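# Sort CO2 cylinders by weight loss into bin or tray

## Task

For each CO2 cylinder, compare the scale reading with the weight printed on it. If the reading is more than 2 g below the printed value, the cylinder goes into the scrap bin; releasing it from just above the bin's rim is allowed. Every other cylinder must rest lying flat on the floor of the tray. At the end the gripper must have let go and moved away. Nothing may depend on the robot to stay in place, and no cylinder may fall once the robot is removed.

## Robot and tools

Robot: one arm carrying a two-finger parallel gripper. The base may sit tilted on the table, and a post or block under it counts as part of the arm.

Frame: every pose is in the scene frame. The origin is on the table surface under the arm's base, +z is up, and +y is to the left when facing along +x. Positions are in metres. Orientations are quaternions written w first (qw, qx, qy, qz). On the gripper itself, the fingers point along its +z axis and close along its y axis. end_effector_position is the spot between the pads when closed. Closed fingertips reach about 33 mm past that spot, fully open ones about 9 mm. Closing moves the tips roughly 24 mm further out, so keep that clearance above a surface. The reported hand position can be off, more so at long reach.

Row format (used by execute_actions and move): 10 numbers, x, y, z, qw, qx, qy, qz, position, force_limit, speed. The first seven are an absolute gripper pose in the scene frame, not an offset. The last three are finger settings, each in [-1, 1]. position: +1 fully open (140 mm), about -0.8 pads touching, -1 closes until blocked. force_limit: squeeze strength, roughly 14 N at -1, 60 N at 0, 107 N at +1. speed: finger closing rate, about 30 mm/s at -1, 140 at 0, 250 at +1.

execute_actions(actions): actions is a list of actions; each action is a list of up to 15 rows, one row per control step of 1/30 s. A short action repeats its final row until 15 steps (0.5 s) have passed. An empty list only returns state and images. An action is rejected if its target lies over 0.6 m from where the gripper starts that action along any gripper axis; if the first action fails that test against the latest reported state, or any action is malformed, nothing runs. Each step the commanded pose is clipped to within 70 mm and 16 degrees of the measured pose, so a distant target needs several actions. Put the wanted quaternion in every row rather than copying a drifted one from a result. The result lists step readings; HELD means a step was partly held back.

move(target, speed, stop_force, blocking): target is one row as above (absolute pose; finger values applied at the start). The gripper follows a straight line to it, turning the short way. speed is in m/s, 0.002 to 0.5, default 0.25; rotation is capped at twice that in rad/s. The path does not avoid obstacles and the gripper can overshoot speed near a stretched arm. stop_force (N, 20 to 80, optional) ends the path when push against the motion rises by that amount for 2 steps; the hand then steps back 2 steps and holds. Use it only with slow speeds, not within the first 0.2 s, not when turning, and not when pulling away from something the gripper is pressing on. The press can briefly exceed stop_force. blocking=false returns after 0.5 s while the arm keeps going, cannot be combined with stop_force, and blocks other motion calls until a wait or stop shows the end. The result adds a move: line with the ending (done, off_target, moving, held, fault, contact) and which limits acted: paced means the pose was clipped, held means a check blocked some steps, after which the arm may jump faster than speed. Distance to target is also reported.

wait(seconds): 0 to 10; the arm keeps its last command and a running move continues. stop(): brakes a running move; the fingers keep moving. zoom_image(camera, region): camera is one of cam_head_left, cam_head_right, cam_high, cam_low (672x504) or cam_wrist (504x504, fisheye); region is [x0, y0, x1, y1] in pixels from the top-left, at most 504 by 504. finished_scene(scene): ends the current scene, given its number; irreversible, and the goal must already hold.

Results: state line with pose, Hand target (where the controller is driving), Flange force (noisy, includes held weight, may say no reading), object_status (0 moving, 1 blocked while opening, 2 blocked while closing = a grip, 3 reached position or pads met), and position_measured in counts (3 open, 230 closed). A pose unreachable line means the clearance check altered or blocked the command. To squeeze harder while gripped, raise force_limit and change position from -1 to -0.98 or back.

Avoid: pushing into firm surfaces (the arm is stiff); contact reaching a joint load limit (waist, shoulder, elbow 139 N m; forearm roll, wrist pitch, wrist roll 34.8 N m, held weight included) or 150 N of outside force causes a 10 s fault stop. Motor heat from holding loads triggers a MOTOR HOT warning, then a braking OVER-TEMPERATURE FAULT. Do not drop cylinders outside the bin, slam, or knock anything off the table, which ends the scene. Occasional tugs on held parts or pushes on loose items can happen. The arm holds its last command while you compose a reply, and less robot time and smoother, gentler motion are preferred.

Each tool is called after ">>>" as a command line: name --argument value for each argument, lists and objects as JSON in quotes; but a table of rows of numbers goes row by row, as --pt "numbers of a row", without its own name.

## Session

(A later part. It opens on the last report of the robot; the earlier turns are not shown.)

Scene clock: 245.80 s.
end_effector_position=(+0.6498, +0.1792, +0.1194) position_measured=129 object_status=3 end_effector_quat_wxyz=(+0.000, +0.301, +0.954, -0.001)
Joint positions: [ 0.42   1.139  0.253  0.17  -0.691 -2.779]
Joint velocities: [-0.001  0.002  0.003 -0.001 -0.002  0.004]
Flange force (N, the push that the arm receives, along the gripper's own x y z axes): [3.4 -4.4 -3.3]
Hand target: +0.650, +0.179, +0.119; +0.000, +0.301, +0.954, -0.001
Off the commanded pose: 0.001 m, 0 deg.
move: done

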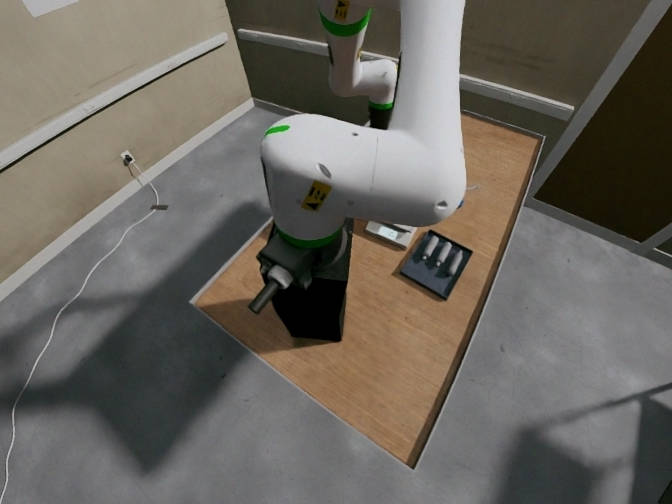

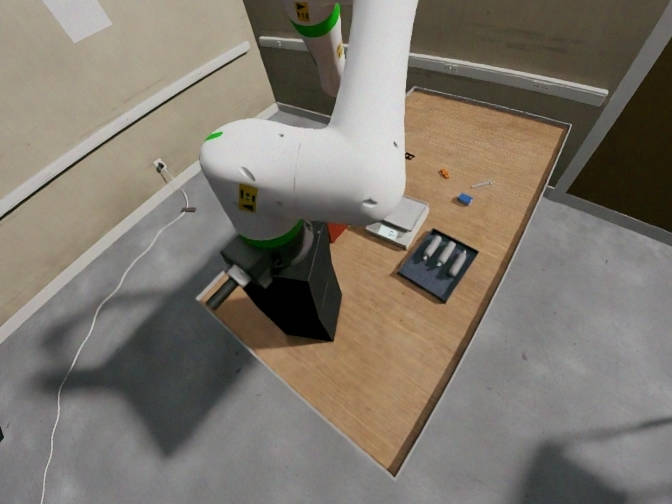

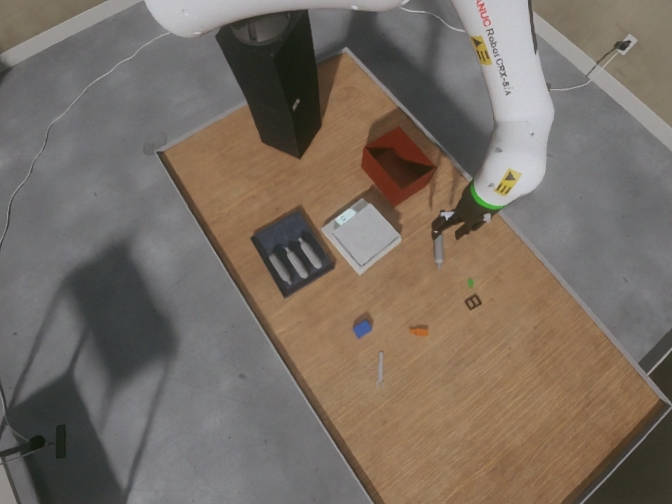

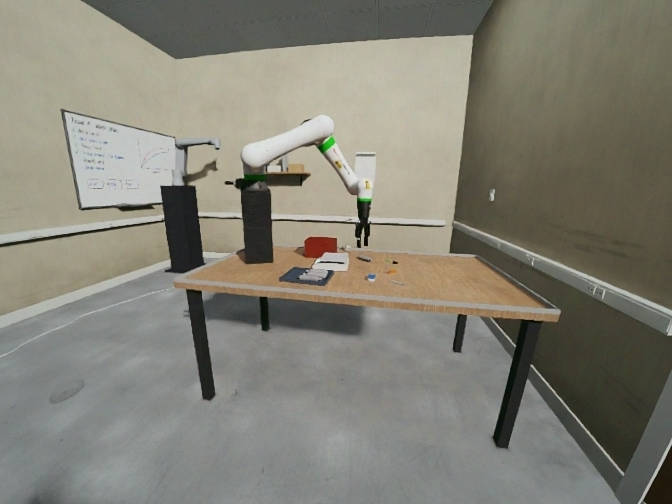

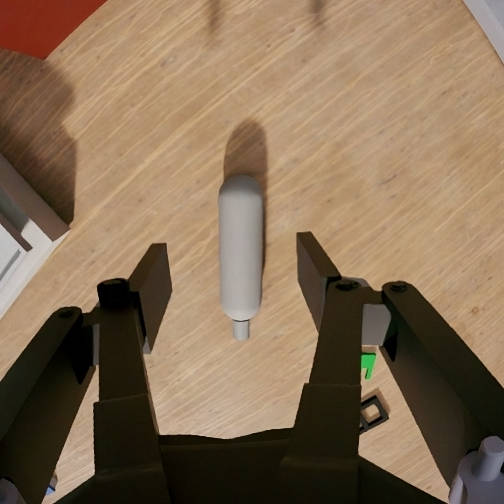

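>>> move --target '[0.67,0.17,0.041,0,0.301,0.954,0,0,0,0]' --speed 0.08

>>> move --target '[0.67,0.17,0.041,0,0.301,0.954,0,-1,0,0]'

>>> move --target '[0.6,0.05,0.3,0,0,1,0,-1,0,0]'

>>> move --target '[0.6,-0.2,0.55,0,0,0.383,-0.924,-1,0,0]' --speed 0.4

>>> zoom_image --camera "cam_high" --region '[265,200,385,310]'

Scene clock: 251.63 s.
end_effector_position=(+0.6699, +0.1700, +0.0410) position_measured=129 object_status=3 end_effector_quat_wxyz=(+0.000, +0.301, +0.954, +0.000)
Joint positions: [ 0.382  1.322  0.417  0.172 -0.667 -2.745]
Joint velocities: [-0.     0.002  0.001 -0.001 -0.     0.002]
Flange force (N, the push that the arm receives, along the gripper's own x y z axes): [7.0 -6.5 -8.7]
Hand target: +0.670, +0.170, +0.041; -0.000, +0.301, +0.954, +0.000
Off the commanded pose: 0.000 m, 0 deg.
move: done

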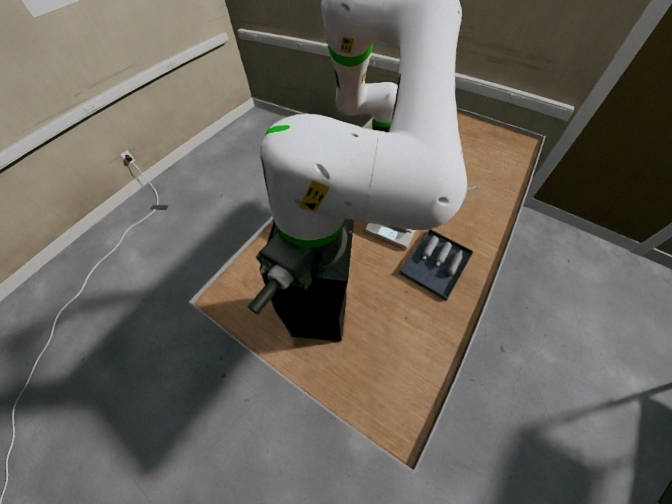

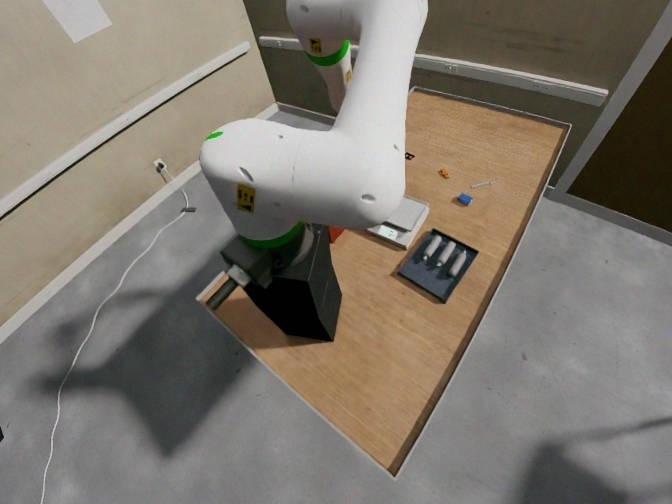

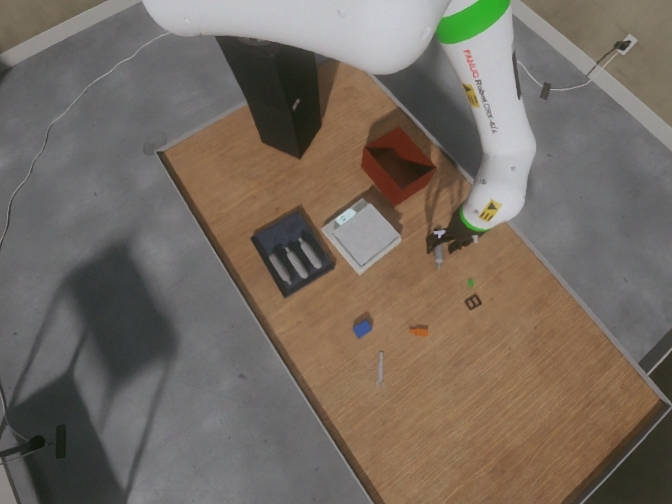

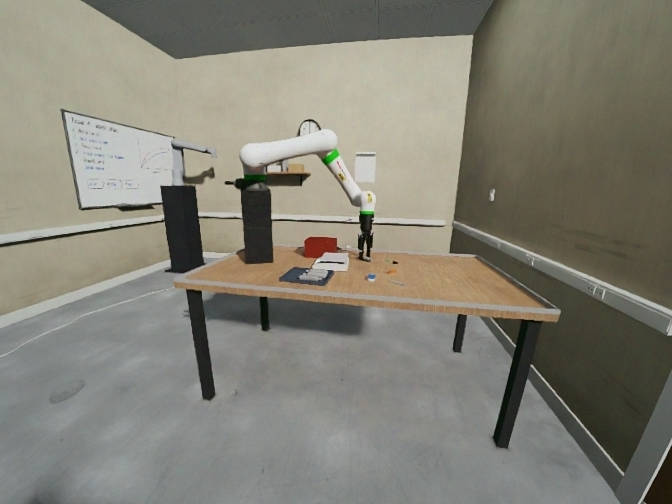

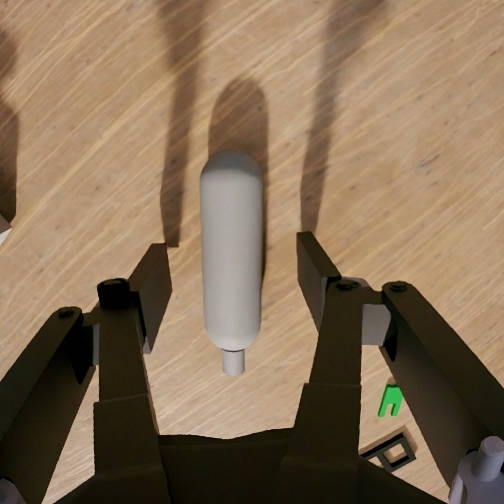

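Scene clock: 252.33 s.
end_effector_position=(+0.6700, +0.1700, +0.0410) position_measured=189 object_status=2 end_effector_quat_wxyz=(-0.000, +0.301, +0.954, +0.000)
Joint positions: [ 0.382  1.323  0.417  0.172 -0.667 -2.745]
Joint velocities: [-0.     0.001 -0.     0.    -0.001 -0.001]
Flange force (N, the push that the arm receives, along the gripper's own x y z axes): [8.8 -7.4 -18.8]
Hand target: +0.670, +0.170, +0.041; -0.000, +0.301, +0.954, +0.000
Off the commanded pose: 0.000 m, 0 deg.
move: done

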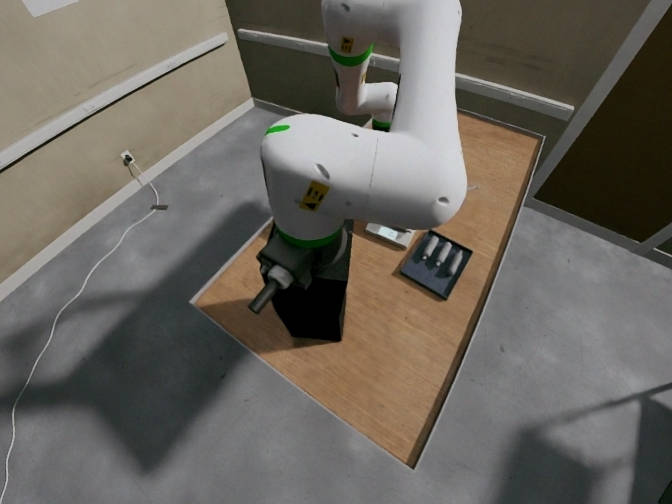

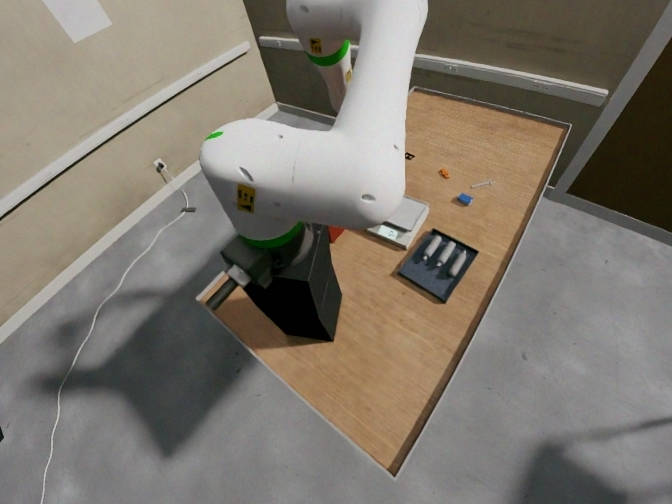

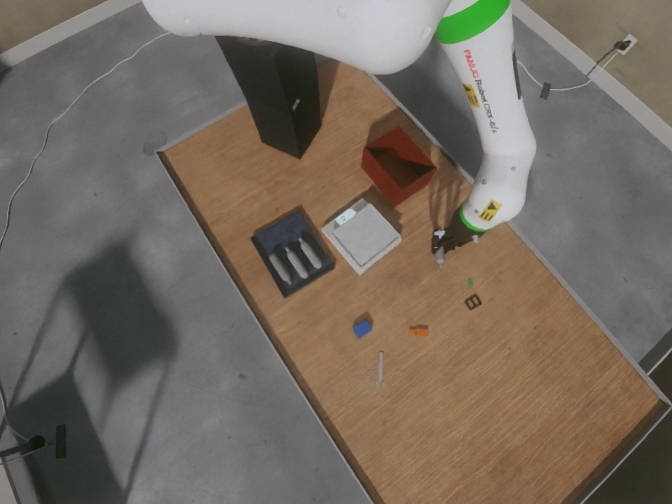

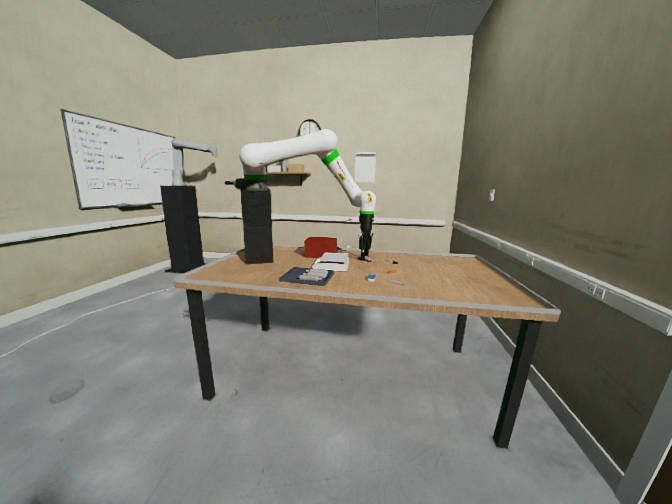

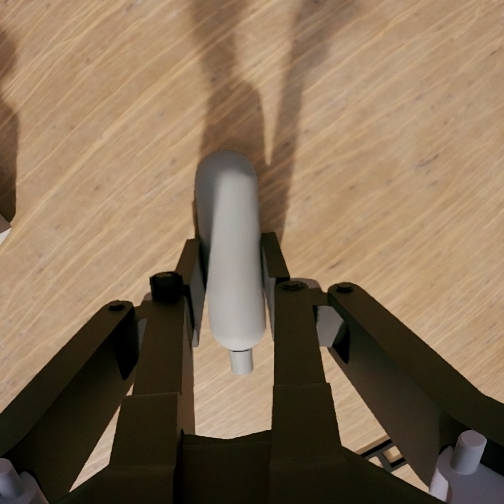

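Scene clock: 254.00 s.
end_effector_position=(+0.6005, +0.0504, +0.3000) position_measured=189 object_status=2 end_effector_quat_wxyz=(-0.000, -0.000, +1.000, +0.000)
Joint positions: [ 0.291  0.667 -0.086  0.145 -0.808 -2.008]
Joint velocities: [-0.    -0.002 -0.    -0.    -0.001  0.001]
Flange force (N, the push that the arm receives, along the gripper's own x y z axes): [11.2 -0.7 -5.5]
Hand target: +0.601, +0.050, +0.300; -0.000, -0.000, +1.000, +0.000
Off the commanded pose: 0.001 m, 0 deg.
move: done

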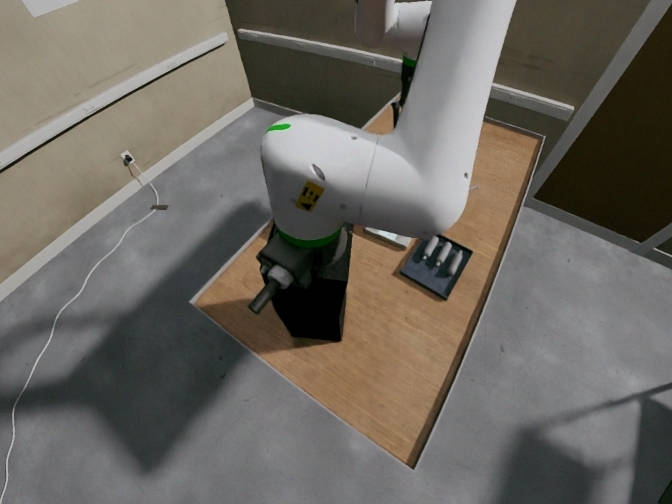

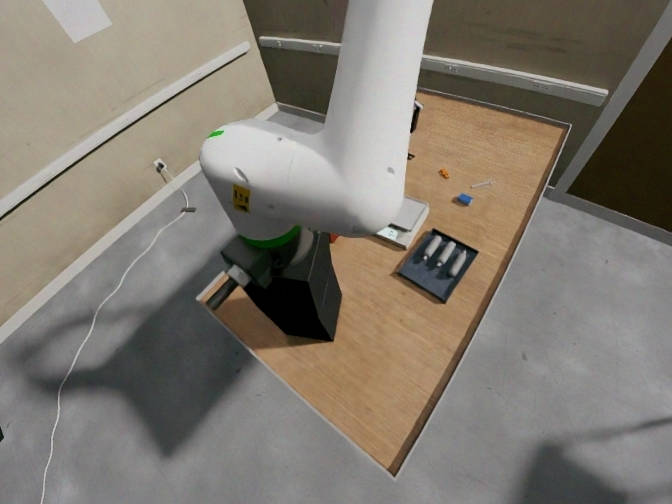

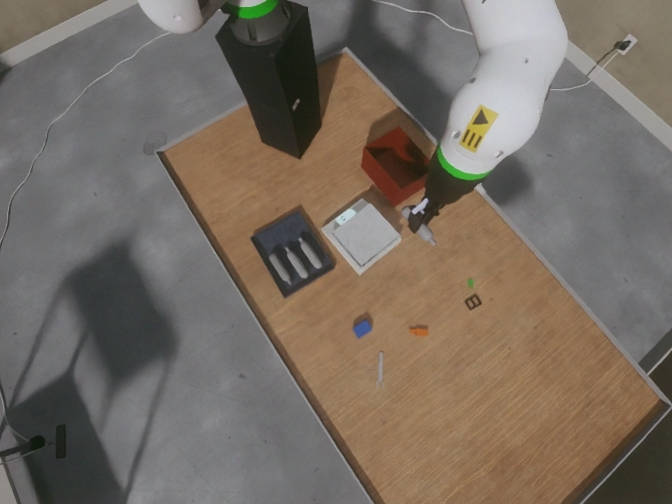

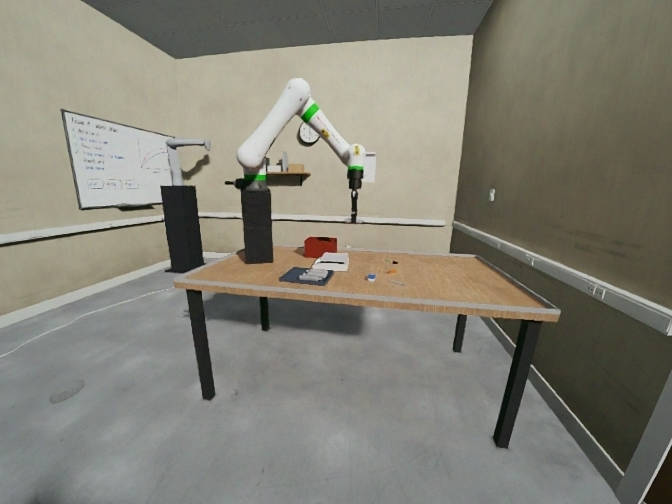

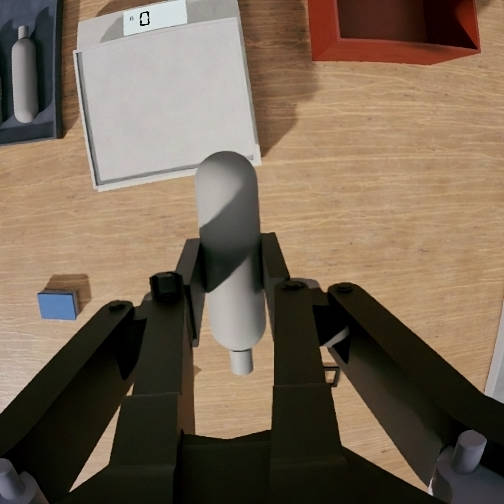

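Scene clock: 257.43 s.
end_effector_position=(+0.6015, -0.1996, +0.5505) position_measured=189 object_status=2 end_effector_quat_wxyz=(+0.003, -0.001, -0.383, +0.924)
Joint positions: [-0.011  1.368 -0.009  1.707 -2.445 -2.915]
Joint velocities: [-0.002  0.     0.001  0.003 -0.002  0.001]
Flange force (N, the push that the arm receives, along the gripper's own x y z axes): [2.4 -4.5 3.4]
Hand target: +0.602, -0.200, +0.550; +0.003, -0.001, -0.383, +0.924
Off the commanded pose: 0.002 m, 0 deg.
move: done

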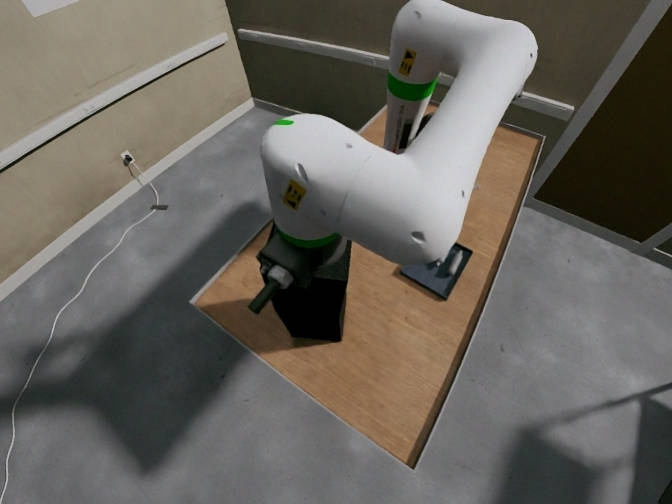

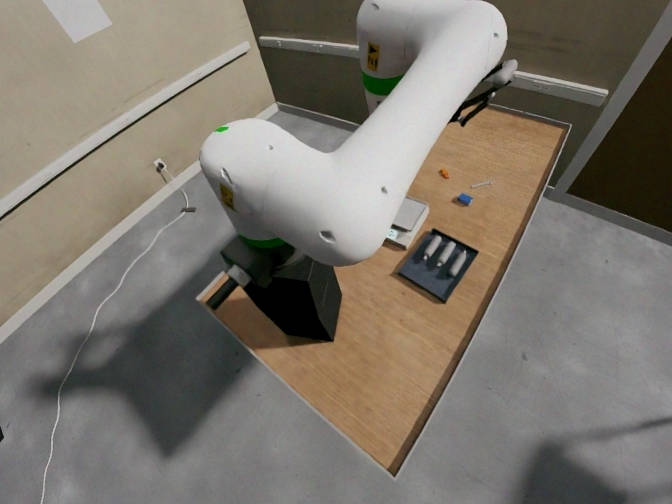

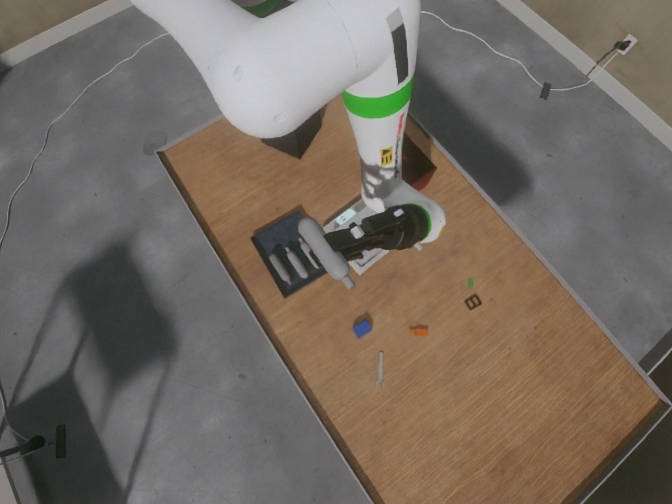

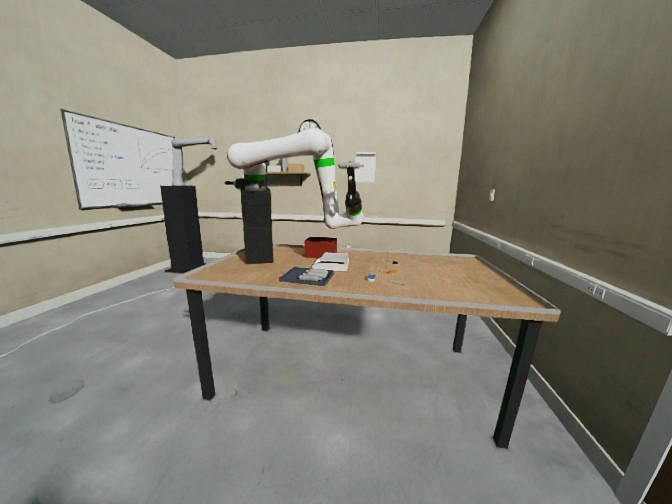

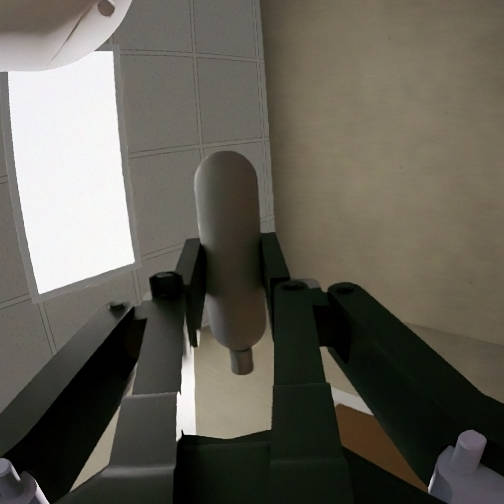

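Region (265, 200, 385, 310) of cam_high's 672x504 image, scaled by 4.200, with more detail than that image has; it fills the top 462 rows of this view, and the rest is white.

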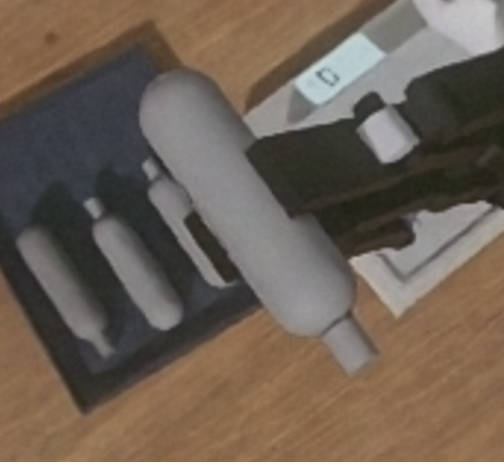

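>>> move --target '[0.6,-0.1,0.6,0,0,0.15,-0.989,-1,0,0]'

>>> zoom_image --camera "cam_high" --region '[320,150,460,290]'

Scene clock: 261.07 s.
end_effector_position=(+0.6001, -0.1000, +0.5998) position_measured=189 object_status=2 end_effector_quat_wxyz=(+0.000, -0.001, -0.151, +0.989)
Joint positions: [-0.224  1.463  0.154  2.422 -2.814 -2.448]
Joint velocities: [-0.007  0.005  0.008  0.03   0.003  0.024]
Flange force (N, the push that the arm receives, along the gripper's own x y z axes): no reading
Hand target: +0.600, -0.100, +0.600; +0.000, -0.001, -0.150, +0.989
Off the commanded pose: 0.000 m, 0 deg.
move: done

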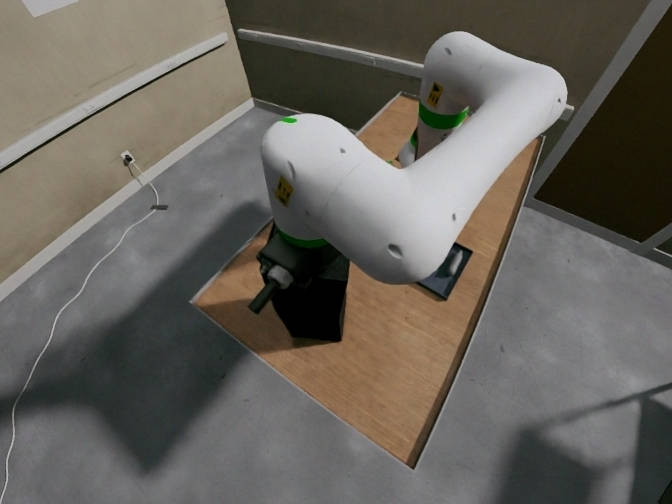

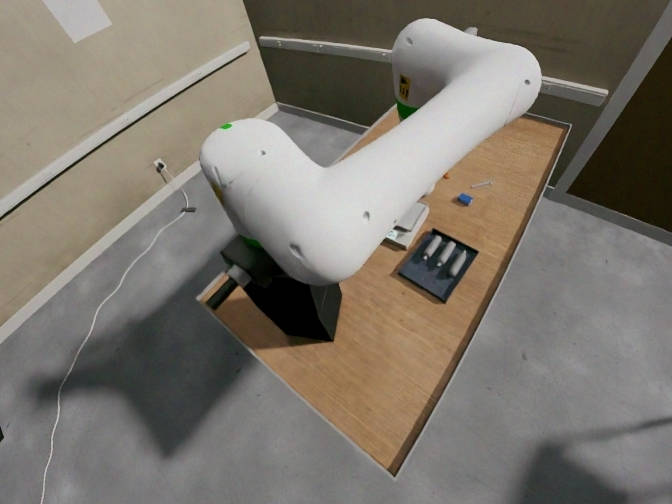

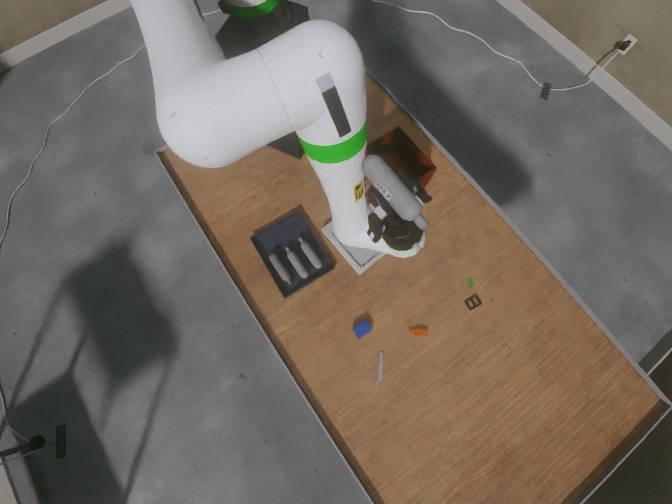

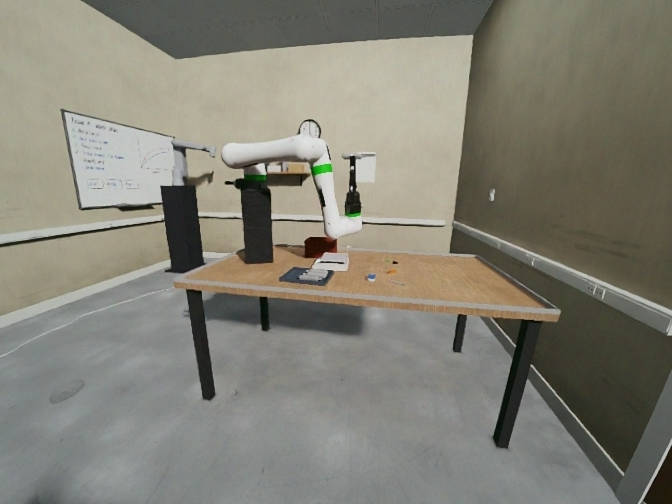

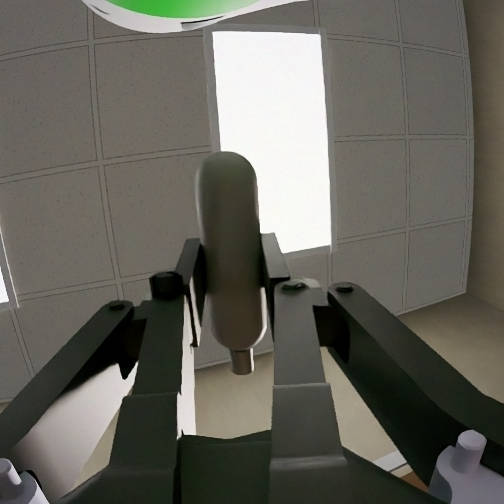

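Region (320, 150, 460, 290) of cam_high's 672x504 image, scaled by 3.600, with more detail than that image has.

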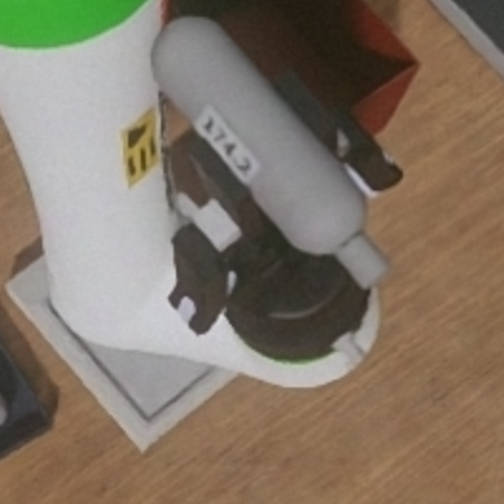

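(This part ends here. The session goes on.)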